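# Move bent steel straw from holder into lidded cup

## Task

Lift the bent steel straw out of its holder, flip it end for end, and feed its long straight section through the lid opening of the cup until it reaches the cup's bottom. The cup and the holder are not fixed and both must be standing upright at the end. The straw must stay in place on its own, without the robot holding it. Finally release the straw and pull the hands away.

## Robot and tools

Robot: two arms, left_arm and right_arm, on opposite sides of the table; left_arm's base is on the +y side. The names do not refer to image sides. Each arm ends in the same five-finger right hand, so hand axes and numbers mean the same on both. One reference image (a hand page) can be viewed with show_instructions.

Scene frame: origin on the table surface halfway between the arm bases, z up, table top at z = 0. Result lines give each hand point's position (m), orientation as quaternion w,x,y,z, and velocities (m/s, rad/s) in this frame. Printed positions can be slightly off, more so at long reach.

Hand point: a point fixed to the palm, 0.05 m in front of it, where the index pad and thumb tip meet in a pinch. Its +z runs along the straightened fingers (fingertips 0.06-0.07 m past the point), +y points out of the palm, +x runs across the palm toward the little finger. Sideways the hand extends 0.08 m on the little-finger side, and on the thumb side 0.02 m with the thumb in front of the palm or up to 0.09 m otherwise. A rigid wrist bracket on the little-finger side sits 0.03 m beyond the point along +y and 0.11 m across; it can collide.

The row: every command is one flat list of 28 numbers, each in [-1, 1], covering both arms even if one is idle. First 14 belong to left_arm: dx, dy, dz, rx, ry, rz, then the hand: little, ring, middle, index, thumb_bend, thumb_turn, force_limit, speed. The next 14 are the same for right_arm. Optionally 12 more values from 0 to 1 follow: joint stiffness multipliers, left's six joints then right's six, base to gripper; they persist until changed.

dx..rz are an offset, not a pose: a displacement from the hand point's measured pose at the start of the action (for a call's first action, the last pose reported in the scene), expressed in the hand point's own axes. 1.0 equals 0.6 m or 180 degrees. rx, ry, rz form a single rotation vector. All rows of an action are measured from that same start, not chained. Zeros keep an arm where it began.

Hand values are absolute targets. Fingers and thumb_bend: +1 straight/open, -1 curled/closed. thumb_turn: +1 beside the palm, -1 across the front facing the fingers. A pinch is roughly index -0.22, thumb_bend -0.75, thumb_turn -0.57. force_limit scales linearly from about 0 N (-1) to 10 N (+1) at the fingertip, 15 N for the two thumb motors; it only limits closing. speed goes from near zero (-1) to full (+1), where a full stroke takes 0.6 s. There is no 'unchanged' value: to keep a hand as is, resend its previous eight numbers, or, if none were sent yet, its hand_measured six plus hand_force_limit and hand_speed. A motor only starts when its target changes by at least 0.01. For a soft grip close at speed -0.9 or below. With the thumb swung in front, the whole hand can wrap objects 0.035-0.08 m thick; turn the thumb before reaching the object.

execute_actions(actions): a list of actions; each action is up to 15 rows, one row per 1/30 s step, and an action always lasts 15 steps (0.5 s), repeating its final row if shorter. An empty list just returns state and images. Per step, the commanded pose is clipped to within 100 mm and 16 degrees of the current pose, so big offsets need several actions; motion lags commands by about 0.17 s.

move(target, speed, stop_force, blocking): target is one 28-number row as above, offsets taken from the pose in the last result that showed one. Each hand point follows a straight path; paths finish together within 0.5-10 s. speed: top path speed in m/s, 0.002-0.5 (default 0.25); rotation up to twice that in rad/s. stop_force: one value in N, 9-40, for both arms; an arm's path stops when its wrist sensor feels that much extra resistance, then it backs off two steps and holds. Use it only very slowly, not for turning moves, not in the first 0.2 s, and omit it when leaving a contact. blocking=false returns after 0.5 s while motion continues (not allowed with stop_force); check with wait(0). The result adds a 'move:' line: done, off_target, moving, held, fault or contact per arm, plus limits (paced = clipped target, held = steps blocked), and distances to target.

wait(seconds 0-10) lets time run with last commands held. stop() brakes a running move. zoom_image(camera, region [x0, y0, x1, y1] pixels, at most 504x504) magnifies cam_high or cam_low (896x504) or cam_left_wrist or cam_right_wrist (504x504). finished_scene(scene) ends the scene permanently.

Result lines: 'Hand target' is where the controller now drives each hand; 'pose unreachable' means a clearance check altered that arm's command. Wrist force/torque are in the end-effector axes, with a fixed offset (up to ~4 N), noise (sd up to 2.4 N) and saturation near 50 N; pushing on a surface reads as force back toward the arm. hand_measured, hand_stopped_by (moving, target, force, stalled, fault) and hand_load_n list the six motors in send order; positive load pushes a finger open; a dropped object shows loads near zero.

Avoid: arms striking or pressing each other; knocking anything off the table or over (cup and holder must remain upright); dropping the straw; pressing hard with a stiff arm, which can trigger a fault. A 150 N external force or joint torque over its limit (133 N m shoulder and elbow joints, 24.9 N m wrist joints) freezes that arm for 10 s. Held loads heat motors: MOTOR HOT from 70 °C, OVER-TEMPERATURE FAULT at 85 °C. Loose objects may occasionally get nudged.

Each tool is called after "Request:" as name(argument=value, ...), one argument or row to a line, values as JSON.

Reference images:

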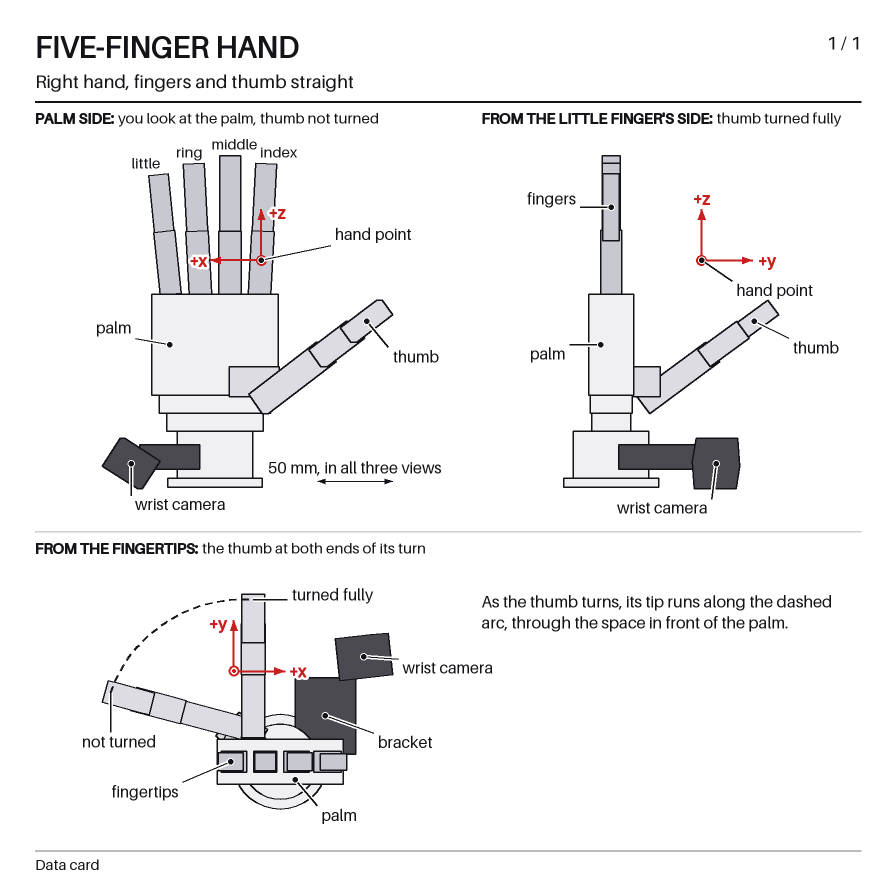

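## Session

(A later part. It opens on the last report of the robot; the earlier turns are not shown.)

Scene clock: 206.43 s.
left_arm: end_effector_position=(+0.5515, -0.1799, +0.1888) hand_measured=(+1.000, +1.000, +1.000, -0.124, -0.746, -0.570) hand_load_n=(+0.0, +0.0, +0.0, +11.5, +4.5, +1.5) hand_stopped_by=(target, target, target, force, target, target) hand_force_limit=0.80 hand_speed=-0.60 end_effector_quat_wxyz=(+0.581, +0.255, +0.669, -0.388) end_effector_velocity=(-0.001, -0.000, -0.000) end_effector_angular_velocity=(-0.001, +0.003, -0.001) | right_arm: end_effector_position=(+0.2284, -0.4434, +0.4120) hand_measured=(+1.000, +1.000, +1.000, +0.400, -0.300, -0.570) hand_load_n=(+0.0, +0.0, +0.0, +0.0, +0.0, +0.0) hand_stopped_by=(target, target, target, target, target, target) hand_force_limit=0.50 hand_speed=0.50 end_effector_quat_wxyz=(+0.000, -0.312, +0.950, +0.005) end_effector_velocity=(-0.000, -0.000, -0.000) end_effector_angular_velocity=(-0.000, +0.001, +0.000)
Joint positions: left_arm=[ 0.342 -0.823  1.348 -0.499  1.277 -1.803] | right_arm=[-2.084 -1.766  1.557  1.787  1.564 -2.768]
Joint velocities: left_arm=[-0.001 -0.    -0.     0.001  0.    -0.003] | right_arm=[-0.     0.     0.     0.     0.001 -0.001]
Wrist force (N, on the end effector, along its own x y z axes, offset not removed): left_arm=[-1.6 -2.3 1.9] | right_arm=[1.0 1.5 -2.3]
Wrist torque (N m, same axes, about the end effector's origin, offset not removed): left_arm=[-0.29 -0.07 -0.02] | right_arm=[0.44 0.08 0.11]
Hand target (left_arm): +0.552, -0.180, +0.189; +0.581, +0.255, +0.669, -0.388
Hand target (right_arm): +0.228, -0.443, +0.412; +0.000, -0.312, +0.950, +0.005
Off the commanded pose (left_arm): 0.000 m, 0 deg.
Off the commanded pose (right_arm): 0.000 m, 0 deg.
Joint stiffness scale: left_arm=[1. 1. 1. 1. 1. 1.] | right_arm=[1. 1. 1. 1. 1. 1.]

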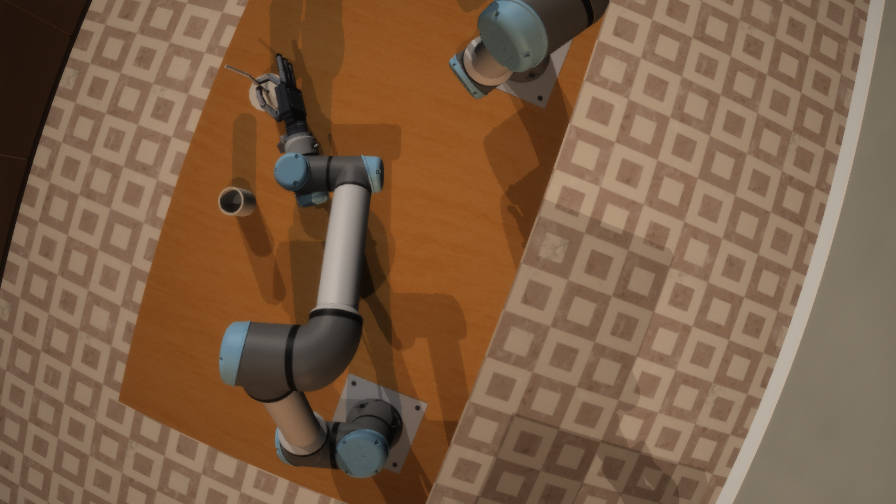

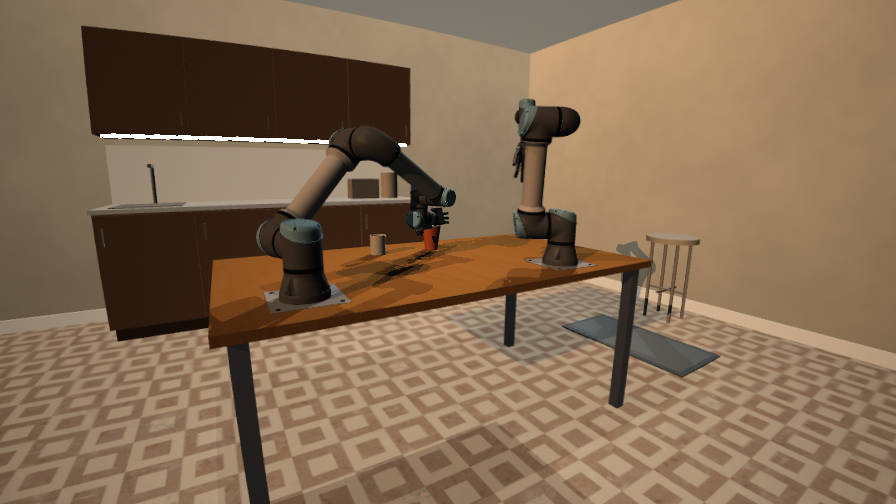

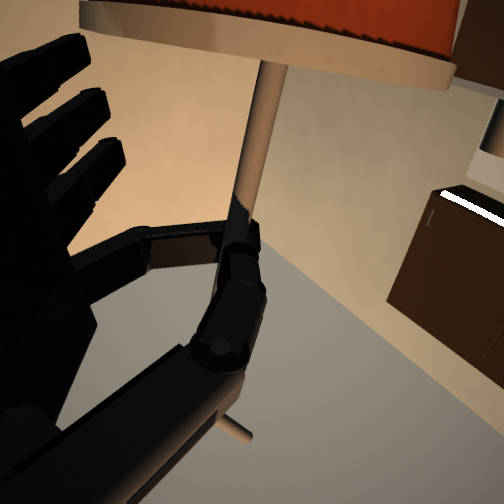

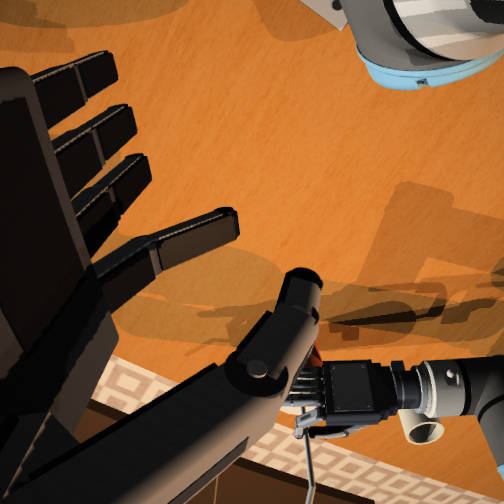

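Request:
execute_actions(
  actions=[
    [[-0.008,-0.006,0,0,0,0,1,1,1,-0.4,-0.75,-0.57,0.8,-0.6,0,0,0,0,0,0,1,1,1,0.4,-0.3,-0.57,0.5,0.5]],
    [[0.01,0,0,0,0,0,1,1,1,-0.4,-0.75,-0.57,0.8,-0.6,0,0,0,0,0,0,1,1,1,0.4,-0.3,-0.57,0.5,0.5]],
    [[0.018,0.002,0,0,0,0,1,1,1,-0.4,-0.75,-0.57,0.8,-0.6,0,0,0,0,0,0,1,1,1,0.4,-0.3,-0.57,0.5,0.5]],
  ],
)

Request:
zoom_image(
  camera="cam_high",
  region=[245,70,285,110],
)

Scene clock: 211.60 s.
left_arm: end_effector_position=(+0.5510, -0.1811, +0.1818) hand_measured=(+1.000, +1.000, +1.000, -0.124, -0.746, -0.570) hand_load_n=(+0.0, +0.0, +0.0, +11.0, +4.5, +1.5) hand_stopped_by=(target, target, target, force, target, target) hand_force_limit=0.80 hand_speed=-0.60 end_effector_quat_wxyz=(+0.583, +0.253, +0.668, -0.388) end_effector_velocity=(+0.000, -0.001, +0.003) end_effector_angular_velocity=(-0.011, -0.004, +0.001) | right_arm: end_effector_position=(+0.2284, -0.4434, +0.4120) hand_measured=(+1.000, +1.000, +1.000, +0.400, -0.300, -0.570) hand_load_n=(+0.0, +0.0, +0.0, +0.0, +0.0, +0.0) hand_stopped_by=(target, target, target, target, target, target) hand_force_limit=0.50 hand_speed=0.50 end_effector_quat_wxyz=(+0.000, -0.312, +0.950, +0.005) end_effector_velocity=(+0.000, -0.000, +0.000) end_effector_angular_velocity=(-0.001, -0.000, -0.002)
Joint positions: left_arm=[ 0.34  -0.812  1.351 -0.518  1.272 -1.803] | right_arm=[-2.084 -1.766  1.557  1.787  1.564 -2.768]
Joint velocities: left_arm=[-0.001  0.     0.    -0.013 -0.002  0.   ] | right_arm=[-0.001 -0.    -0.     0.     0.001  0.001]
Wrist force (N, on the end effector, along its own x y z axes, offset not removed): left_arm=[1.3 -1.6 0.2] | right_arm=[2.9 0.2 2.3]
Wrist torque (N m, same axes, about the end effector's origin, offset not removed): left_arm=[-0.20 -0.34 0.02] | right_arm=[0.00 -0.74 0.05]
Hand target (left_arm): +0.550, -0.181, +0.177; +0.581, +0.254, +0.669, -0.387
Hand target (right_arm): +0.228, -0.443, +0.412; +0.000, -0.312, +0.950, +0.005
Off the commanded pose (left_arm): 0.005 m, 0 deg.
Off the commanded pose (right_arm): 0.000 m, 0 deg.
Joint stiffness scale: left_arm=[1. 1. 1. 1. 1. 1.] | right_arm=[1. 1. 1. 1. 1. 1.]

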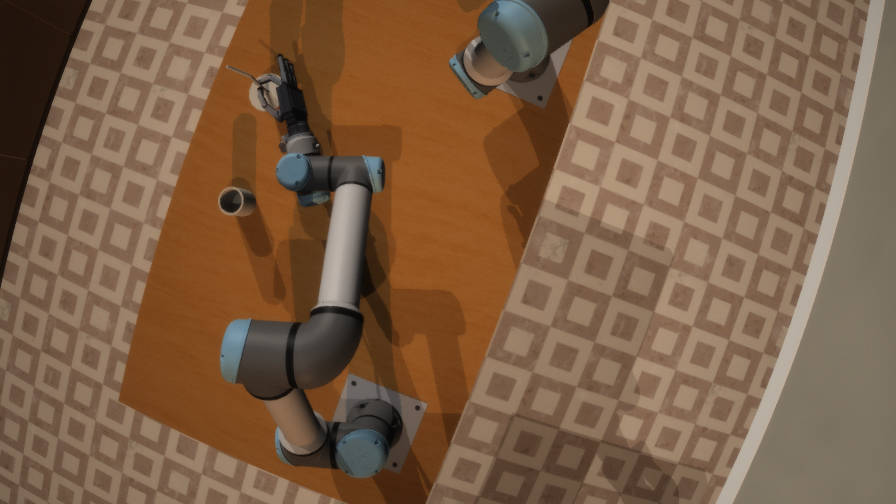

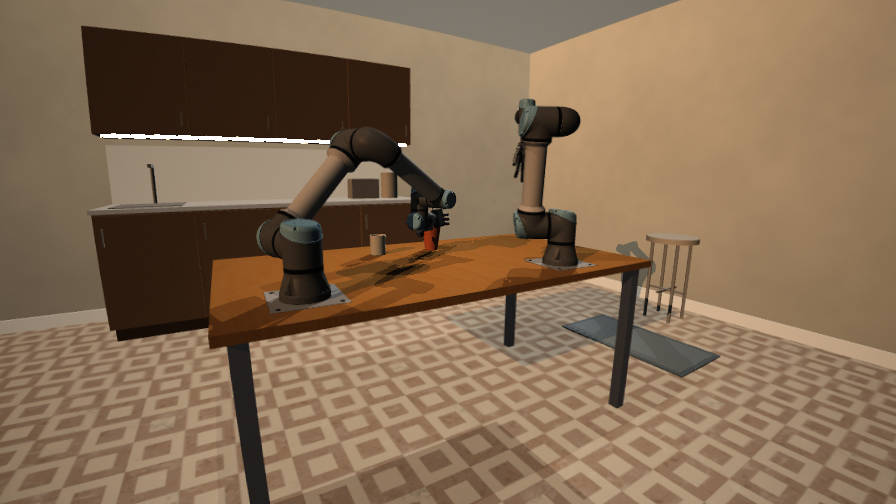

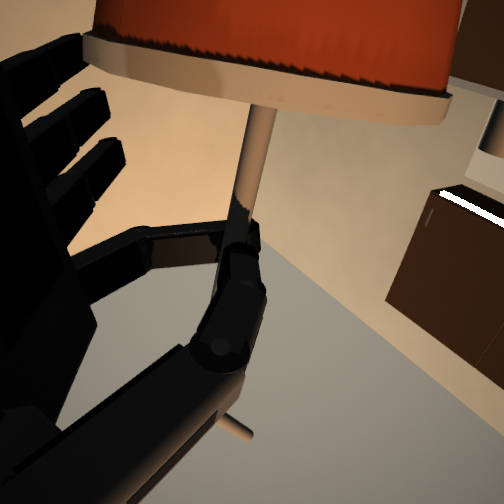

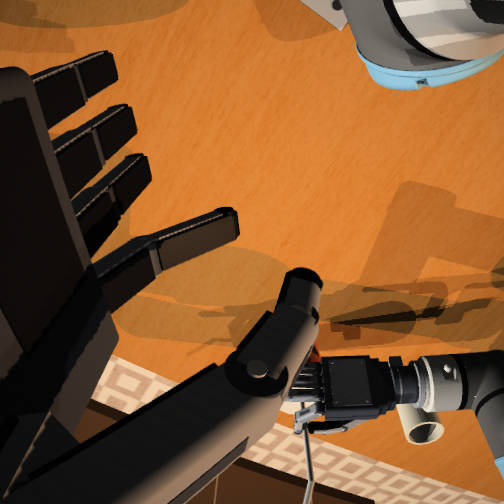

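Region (245, 70, 285, 110) of cam_high's 896x504 image, scaled by 12.600, with more detail than that image has.

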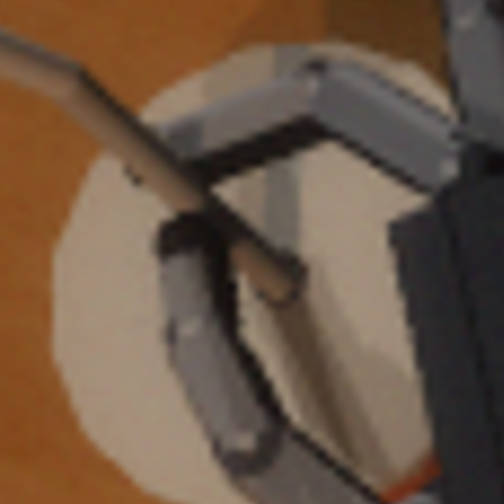

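In. Lower more, then release.

Request:
move(
  target=[0.03,0.005,0,0,0,0,1,1,1,-0.4,-0.75,-0.57,0.8,-0.6,0,0,0,0,0,0,1,1,1,0.4,-0.3,-0.57,0.5,0.5],
  speed=0.02,
)

Request:
move(
  target=[0,0,0,0,0,0,1,1,1,0.1,-0.7,-0.57,0.8,-0.8,0,0,0,0,0,0,1,1,1,0.4,-0.3,-0.57,0.5,0.5],
)

Scene clock: 216.33 s.
left_arm: end_effector_position=(+0.5514, -0.1818, +0.1683) hand_measured=(+1.000, +1.000, +1.000, -0.124, -0.746, -0.570) hand_load_n=(+0.0, +0.0, +0.0, +11.0, +4.5, +1.5) hand_stopped_by=(target, target, target, force, target, target) hand_force_limit=0.80 hand_speed=-0.60 end_effector_quat_wxyz=(+0.584, +0.251, +0.666, -0.390) end_effector_velocity=(-0.000, -0.000, -0.000) end_effector_angular_velocity=(-0.004, -0.001, +0.001) | right_arm: end_effector_position=(+0.2284, -0.4434, +0.4120) hand_measured=(+1.000, +1.000, +1.000, +0.400, -0.300, -0.570) hand_load_n=(+0.0, +0.0, +0.0, +0.0, +0.0, +0.0) hand_stopped_by=(target, target, target, target, target, target) hand_force_limit=0.50 hand_speed=0.50 end_effector_quat_wxyz=(+0.000, -0.312, +0.950, +0.005) end_effector_velocity=(+0.000, +0.000, -0.000) end_effector_angular_velocity=(+0.000, -0.001, -0.000)
Joint positions: left_arm=[ 0.34  -0.793  1.359 -0.551  1.271 -1.803] | right_arm=[-2.084 -1.766  1.557  1.787  1.564 -2.768]
Joint velocities: left_arm=[-0.     0.001  0.001 -0.006 -0.001 -0.   ] | right_arm=[ 0.001  0.    -0.    -0.001 -0.001  0.001]
Wrist force (N, on the end effector, along its own x y z axes, offset not removed): left_arm=[2.4 -0.8 0.3] | right_arm=[3.4 0.5 2.3]
Wrist torque (N m, same axes, about the end effector's origin, offset not removed): left_arm=[-0.12 -0.38 0.26] | right_arm=[0.14 -0.61 -0.10]
Hand target (left_arm): +0.550, -0.181, +0.164; +0.583, +0.253, +0.668, -0.388
Hand target (right_arm): +0.228, -0.443, +0.412; +0.000, -0.312, +0.950, +0.005
Off the commanded pose (left_arm): 0.005 m, 0 deg.
Off the commanded pose (right_arm): 0.000 m, 0 deg.
Joint stiffness scale: left_arm=[1. 1. 1. 1. 1. 1.] | right_arm=[1. 1. 1. 1. 1. 1.]
move: off_target (left_arm)

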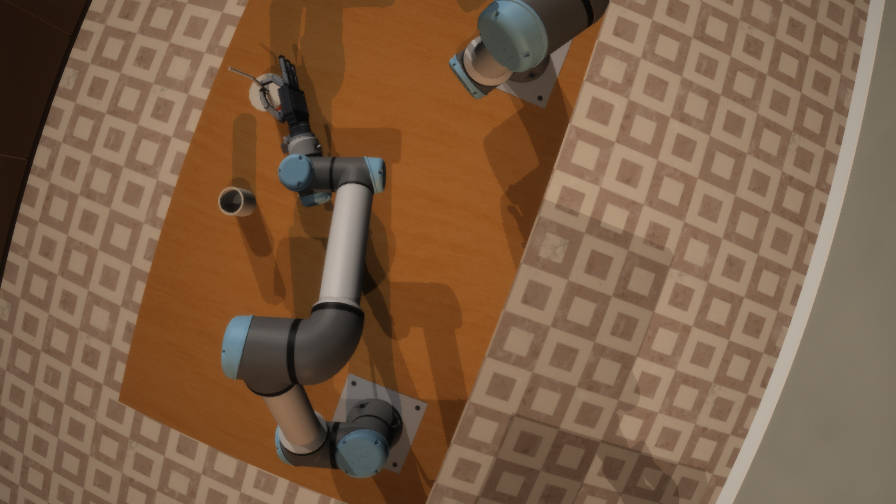

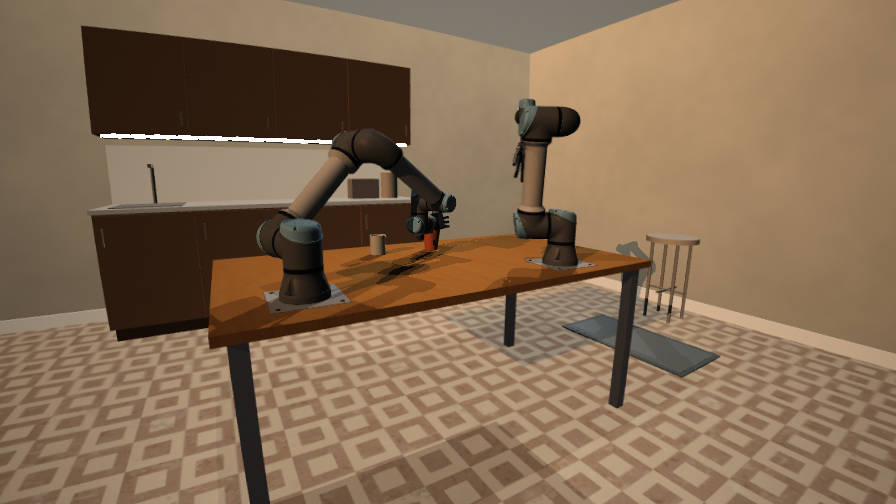

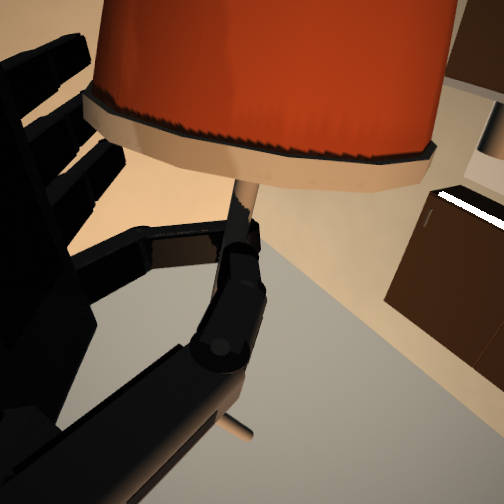

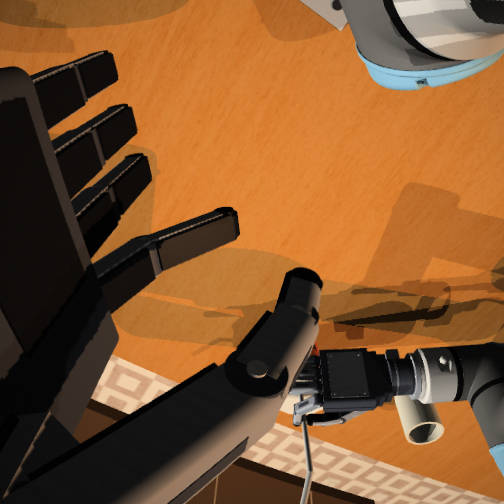

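Scene clock: 217.27 s.
left_arm: end_effector_position=(+0.5514, -0.1818, +0.1684) hand_measured=(+1.000, +1.000, +1.000, +0.100, -0.700, -0.570) hand_load_n=(+0.0, +0.0, +0.0, +0.0, +0.0, +0.0) hand_stopped_by=(target, target, target, target, target, target) hand_force_limit=0.80 hand_speed=-0.80 end_effector_quat_wxyz=(+0.584, +0.251, +0.666, -0.390) end_effector_velocity=(+0.000, +0.000, +0.000) end_effector_angular_velocity=(-0.000, -0.001, +0.000) | right_arm: end_effector_position=(+0.2284, -0.4434, +0.4120) hand_measured=(+1.000, +1.000, +1.000, +0.400, -0.300, -0.570) hand_load_n=(+0.0, +0.0, +0.0, +0.0, +0.0, +0.0) hand_stopped_by=(target, target, target, target, target, target) hand_force_limit=0.50 hand_speed=0.50 end_effector_quat_wxyz=(+0.000, -0.312, +0.950, +0.005) end_effector_velocity=(-0.000, +0.000, +0.000) end_effector_angular_velocity=(-0.000, +0.000, +0.001)
Joint positions: left_arm=[ 0.34  -0.793  1.359 -0.551  1.271 -1.803] | right_arm=[-2.084 -1.766  1.557  1.787  1.564 -2.768]
Joint velocities: left_arm=[ 0.    -0.     0.    -0.001  0.     0.001] | right_arm=[ 0.001  0.    -0.001  0.001  0.    -0.001]
Wrist force (N, on the end effector, along its own x y z axes, offset not removed): left_arm=[1.3 -1.2 -1.3] | right_arm=[2.8 -0.5 0.2]
Wrist torque (N m, same axes, about the end effector's origin, offset not removed): left_arm=[-0.11 -0.27 0.02] | right_arm=[0.11 -0.34 0.18]
Hand target (left_arm): +0.551, -0.182, +0.168; +0.584, +0.251, +0.666, -0.390
Hand target (right_arm): +0.228, -0.443, +0.412; +0.000, -0.312, +0.950, +0.005
Off the commanded pose (left_arm): 0.000 m, 0 deg.
Off the commanded pose (right_arm): 0.000 m, 0 deg.
Joint stiffness scale: left_arm=[1. 1. 1. 1. 1. 1.] | right_arm=[1. 1. 1. 1. 1. 1.]
move: done

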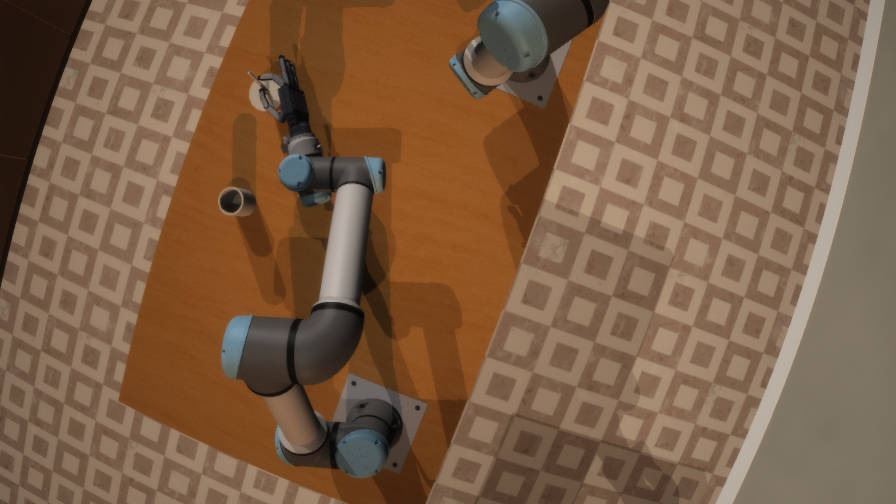

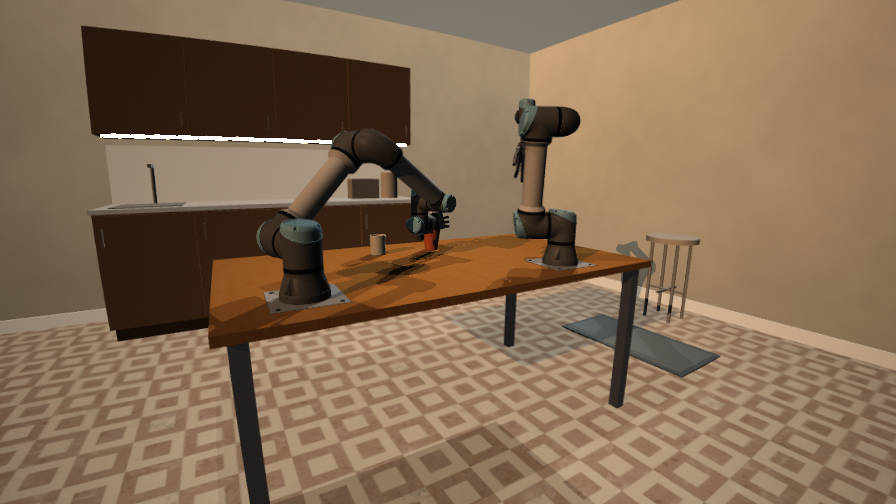

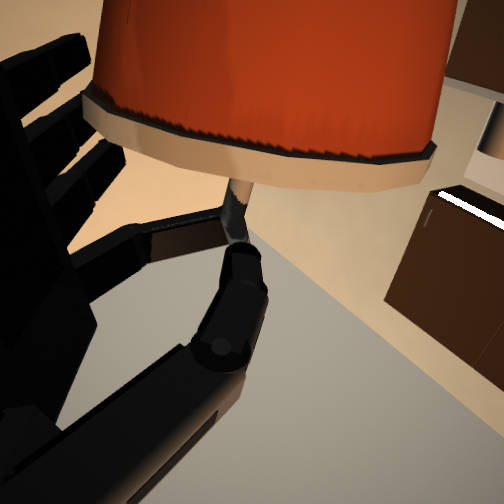

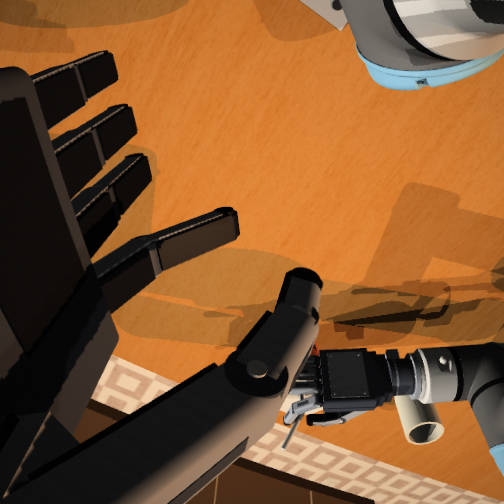

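Request:
move(
  target=[0,0,0,0,0,0,1,1,1,1,-0.7,-0.57,0.8,0,0,0,0,0,0,0,1,1,1,0.4,-0.3,-0.57,0.5,0.5],
)

Request:
move(
  target=[-0.03,-0.12,-0.03,0,0,0,1,1,1,1,-0.7,-0.57,0.8,0,0,0,0,0,0,0,1,1,1,0.4,-0.3,-0.57,0.5,0.5],
  speed=0.08,
)

Request:
move(
  target=[-0.15,-0.1,-0.25,0,0,0,1,1,1,1,-0.7,-0.57,0.8,0,0,0,0,0,0,0,1,1,1,0.4,-0.3,-0.57,0.5,0.5],
)

Request:
zoom_image(
  camera="cam_low",
  region=[360,170,480,270],
)

Scene clock: 222.90 s.
left_arm: end_effector_position=(+0.5514, -0.1818, +0.1684) hand_measured=(+1.000, +1.000, +1.000, +1.000, -0.700, -0.570) hand_load_n=(+0.0, +0.0, +0.0, +0.0, +0.0, +0.0) hand_stopped_by=(target, target, target, target, target, target) hand_force_limit=0.80 hand_speed=0.00 end_effector_quat_wxyz=(+0.584, +0.251, +0.666, -0.390) end_effector_velocity=(+0.000, +0.000, +0.001) end_effector_angular_velocity=(-0.000, -0.001, +0.001) | right_arm: end_effector_position=(+0.2284, -0.4434, +0.4120) hand_measured=(+1.000, +1.000, +1.000, +0.400, -0.300, -0.570) hand_load_n=(+0.0, +0.0, +0.0, +0.0, +0.0, +0.0) hand_stopped_by=(target, target, target, target, target, target) hand_force_limit=0.50 hand_speed=0.50 end_effector_quat_wxyz=(+0.000, -0.312, +0.950, +0.005) end_effector_velocity=(-0.000, -0.000, +0.000) end_effector_angular_velocity=(-0.000, +0.001, +0.000)
Joint positions: left_arm=[ 0.34  -0.793  1.359 -0.551  1.271 -1.803] | right_arm=[-2.084 -1.766  1.557  1.787  1.564 -2.768]
Joint velocities: left_arm=[ 0.    -0.    -0.    -0.001 -0.001  0.001] | right_arm=[-0.001  0.    -0.     0.001  0.001 -0.001]
Wrist force (N, on the end effector, along its own x y z axes, offset not removed): left_arm=[-2.1 -0.1 -0.2] | right_arm=[3.2 1.3 1.0]
Wrist torque (N m, same axes, about the end effector's origin, offset not removed): left_arm=[0.05 0.09 -0.13] | right_arm=[0.12 -0.56 0.13]
Hand target (left_arm): +0.551, -0.182, +0.168; +0.584, +0.251, +0.666, -0.390
Hand target (right_arm): +0.228, -0.443, +0.412; +0.000, -0.312, +0.950, +0.005
Off the commanded pose (left_arm): 0.000 m, 0 deg.
Off the commanded pose (right_arm): 0.000 m, 0 deg.
Joint stiffness scale: left_arm=[1. 1. 1. 1. 1. 1.] | right_arm=[1. 1. 1. 1. 1. 1.]
move: done

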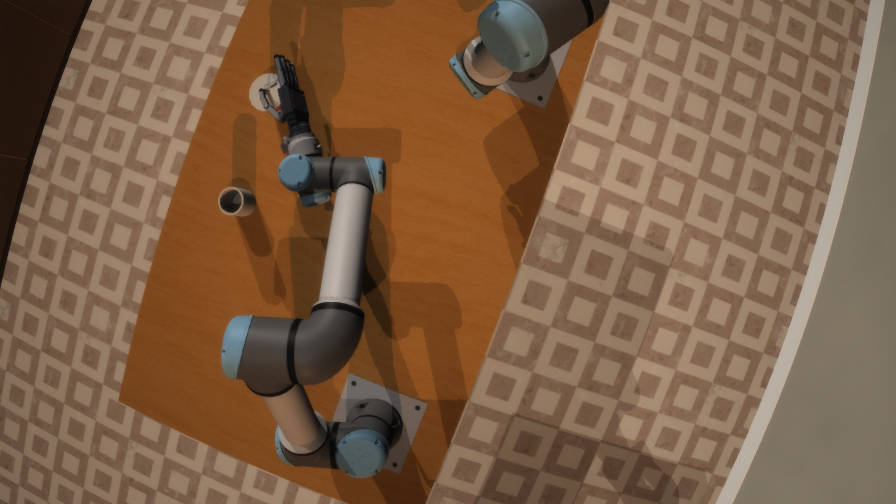

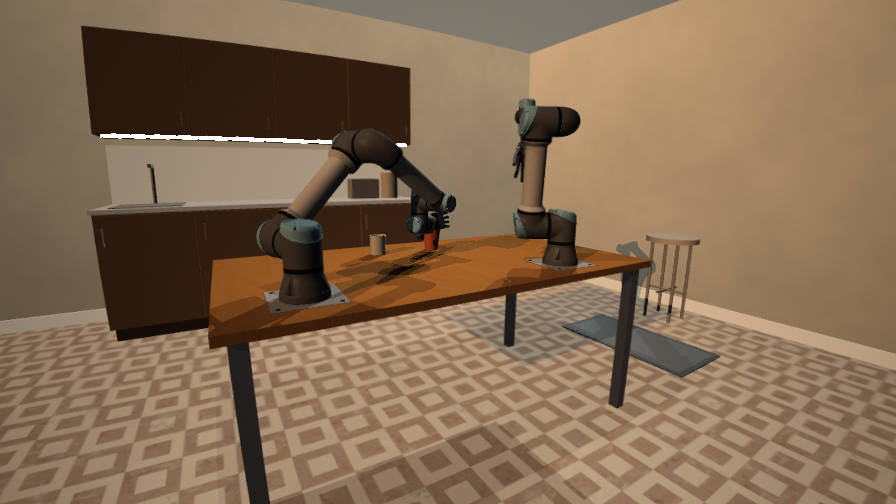

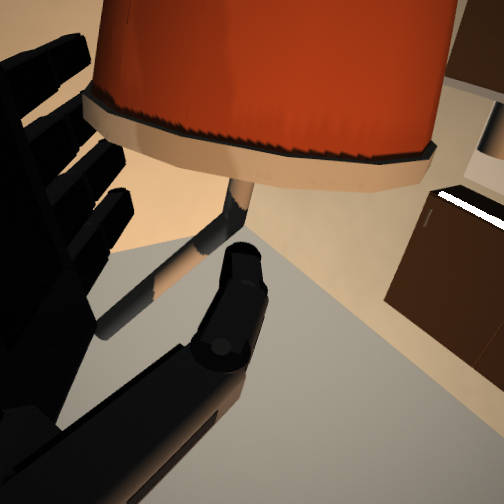

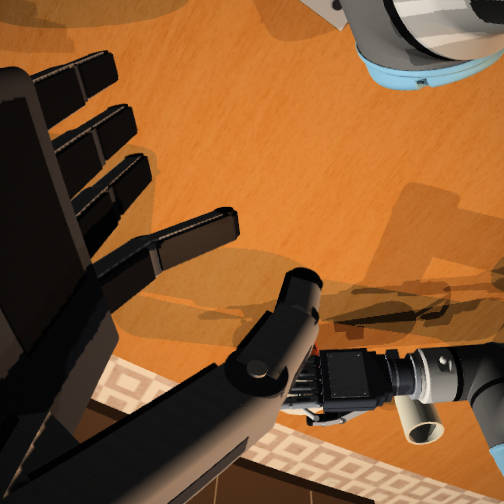

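Scene clock: 224.33 s.
left_arm: end_effector_position=(+0.4892, -0.2066, +0.2021) hand_measured=(+1.000, +1.000, +1.000, +1.000, -0.700, -0.570) hand_load_n=(+0.0, +0.0, +0.0, +0.0, +0.0, +0.0) hand_stopped_by=(target, target, target, target, target, target) hand_force_limit=0.80 hand_speed=0.00 end_effector_quat_wxyz=(+0.585, +0.251, +0.665, -0.390) end_effector_velocity=(+0.000, +0.002, -0.000) end_effector_angular_velocity=(+0.006, +0.000, +0.009) | right_arm: end_effector_position=(+0.2284, -0.4434, +0.4120) hand_measured=(+1.000, +1.000, +1.000, +0.400, -0.300, -0.570) hand_load_n=(+0.0, +0.0, +0.0, +0.0, +0.0, +0.0) hand_stopped_by=(target, target, target, target, target, target) hand_force_limit=0.50 hand_speed=0.50 end_effector_quat_wxyz=(+0.000, -0.312, +0.950, +0.005) end_effector_velocity=(-0.000, -0.001, +0.000) end_effector_angular_velocity=(-0.002, +0.000, -0.002)
Joint positions: left_arm=[ 0.233 -0.848  1.363 -0.502  1.164 -1.803] | right_arm=[-2.084 -1.766  1.557  1.787  1.564 -2.768]
Joint velocities: left_arm=[-0.002 -0.    -0.001  0.007 -0.011  0.001] | right_arm=[-0.002 -0.    -0.     0.     0.001  0.   ]
Wrist force (N, on the end effector, along its own x y z axes, offset not removed): left_arm=[-2.3 -1.6 0.5] | right_arm=[0.1 2.6 1.0]
Wrist torque (N m, same axes, about the end effector's origin, offset not removed): left_arm=[-0.15 0.28 -0.15] | right_arm=[0.35 -0.10 0.08]
Hand target (left_arm): +0.488, -0.206, +0.202; +0.584, +0.251, +0.666, -0.390
Hand target (right_arm): +0.228, -0.443, +0.412; +0.000, -0.312, +0.950, +0.005
Off the commanded pose (left_arm): 0.002 m, 0 deg.
Off the commanded pose (right_arm): 0.000 m, 0 deg.
Joint stiffness scale: left_arm=[1. 1. 1. 1. 1. 1.] | right_arm=[1. 1. 1. 1. 1. 1.]
move: done

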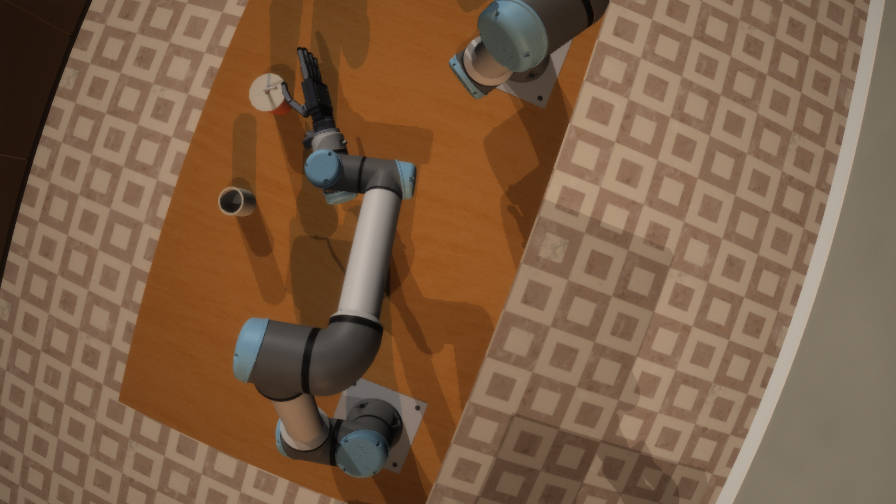

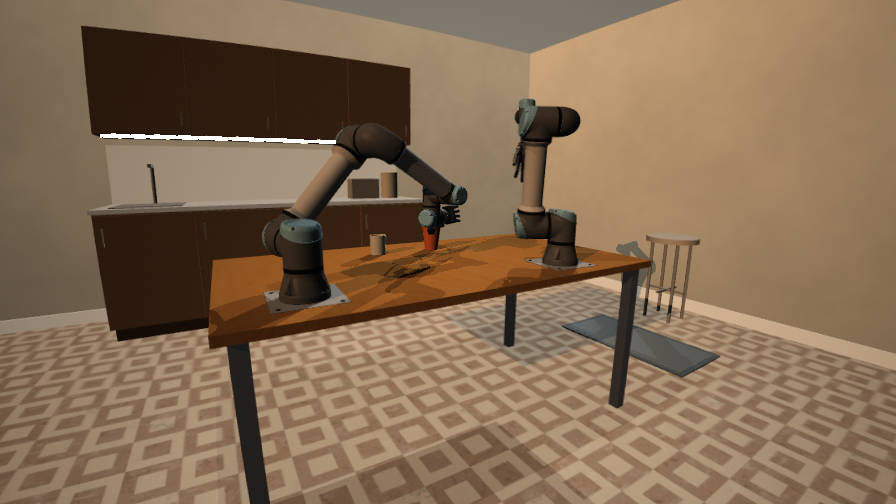

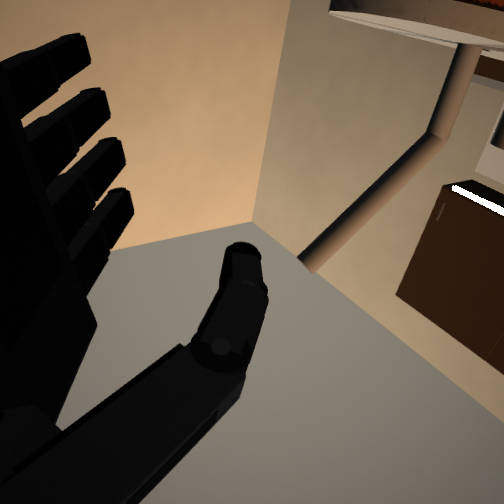

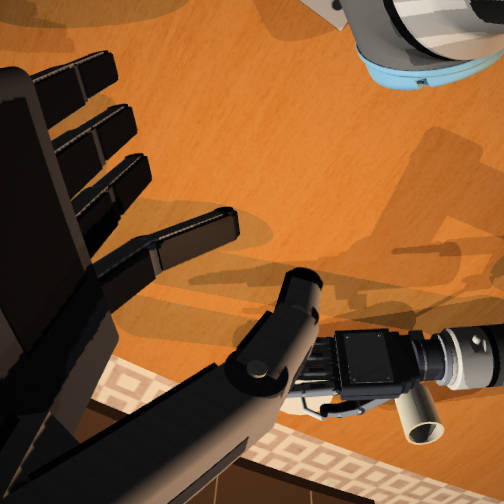

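Scene clock: 225.90 s.
left_arm: end_effector_position=(+0.3729, -0.1092, +0.3053) hand_measured=(+1.000, +1.000, +1.000, +1.000, -0.700, -0.570) hand_load_n=(+0.0, +0.0, +0.0, +0.0, +0.0, +0.0) hand_stopped_by=(target, target, target, target, target, target) hand_force_limit=0.80 hand_speed=0.00 end_effector_quat_wxyz=(+0.586, +0.251, +0.665, -0.390) end_effector_velocity=(-0.001, +0.003, +0.001) end_effector_angular_velocity=(+0.001, -0.001, +0.004) | right_arm: end_effector_position=(+0.2284, -0.4434, +0.4120) hand_measured=(+1.000, +1.000, +1.000, +0.400, -0.300, -0.570) hand_load_n=(+0.0, +0.0, +0.0, +0.0, +0.0, +0.0) hand_stopped_by=(target, target, target, target, target, target) hand_force_limit=0.50 hand_speed=0.50 end_effector_quat_wxyz=(+0.000, -0.312, +0.950, +0.005) end_effector_velocity=(-0.000, -0.000, -0.000) end_effector_angular_velocity=(+0.000, +0.000, -0.001)
Joint positions: left_arm=[ 0.045 -1.248  1.709 -0.449  0.976 -1.804] | right_arm=[-2.084 -1.766  1.557  1.787  1.564 -2.768]
Joint velocities: left_arm=[-0.004 -0.007  0.006  0.001 -0.007  0.001] | right_arm=[-0.001 -0.001  0.001 -0.    -0.    -0.001]
Wrist force (N, on the end effector, along its own x y z axes, offset not removed): left_arm=[-0.3 -2.2 -0.5] | right_arm=[2.0 1.9 -0.4]
Wrist torque (N m, same axes, about the end effector's origin, offset not removed): left_arm=[-0.36 0.06 -0.04] | right_arm=[0.50 -0.18 0.14]
Hand target (left_arm): +0.372, -0.108, +0.305; +0.585, +0.251, +0.665, -0.390
Hand target (right_arm): +0.228, -0.443, +0.412; +0.000, -0.312, +0.950, +0.005
Off the commanded pose (left_arm): 0.002 m, 0 deg.
Off the commanded pose (right_arm): 0.000 m, 0 deg.
Joint stiffness scale: left_arm=[1. 1. 1. 1. 1. 1.] | right_arm=[1. 1. 1. 1. 1. 1.]
move: done

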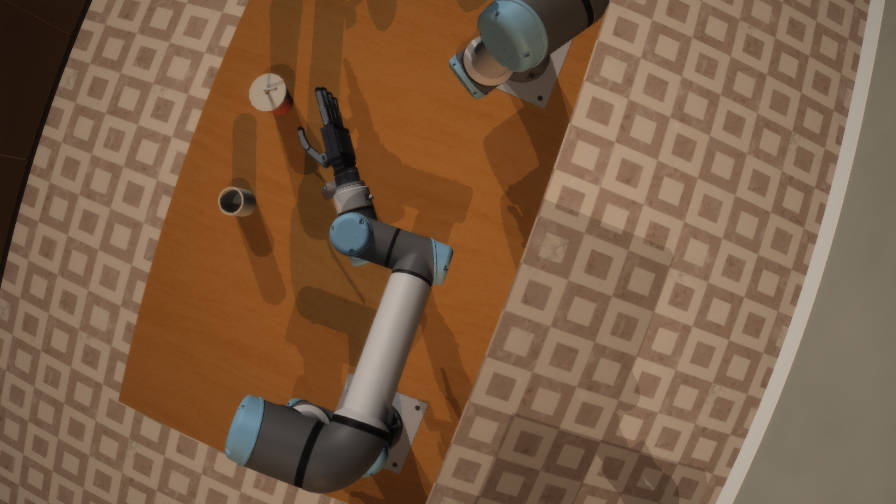

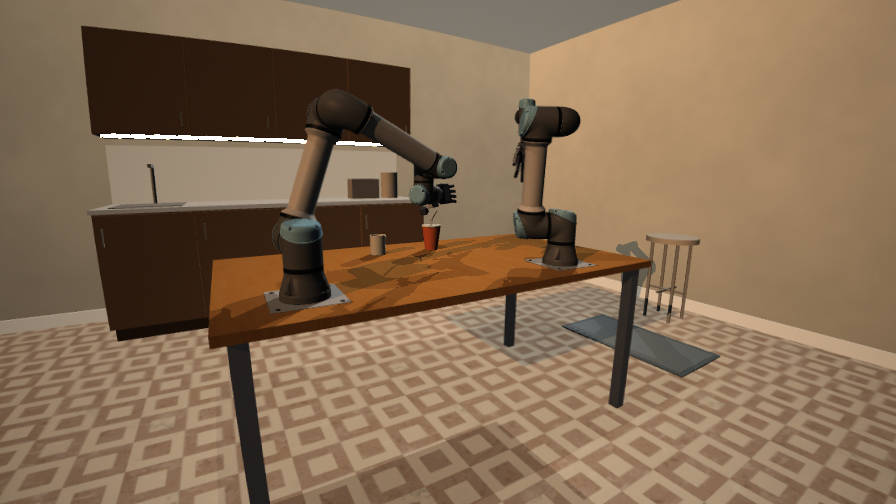

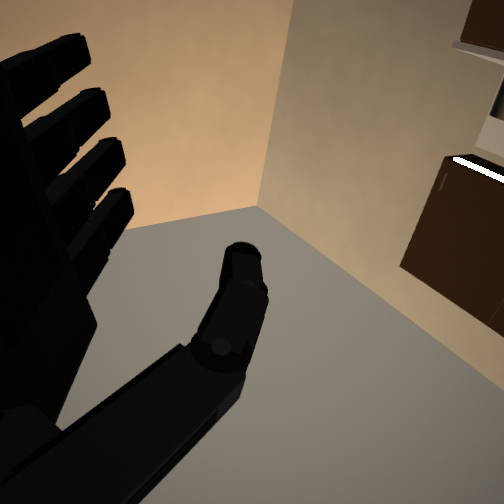

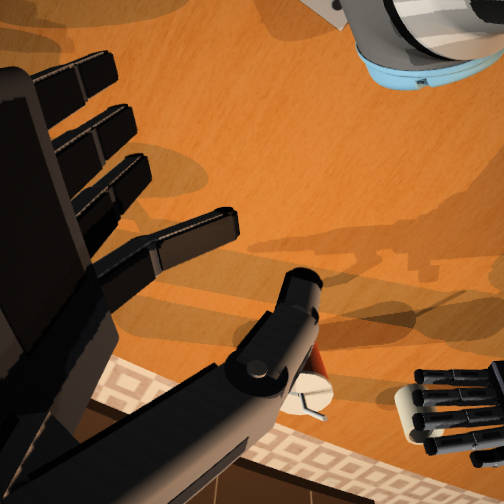

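Region (360, 170, 480, 270) of cam_low's 896x504 image, scaled by 4.200, with more detail than that image has.

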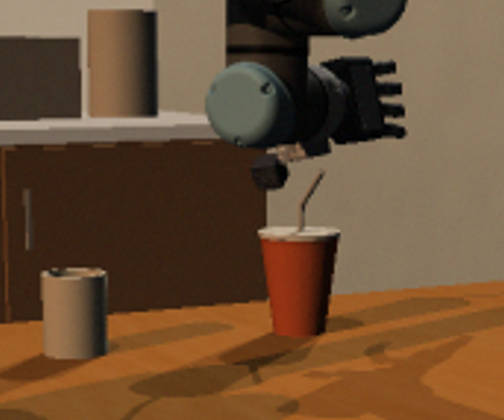

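Request:
finished_scene(
  scene=1,
)

The scene is finished: the task was done.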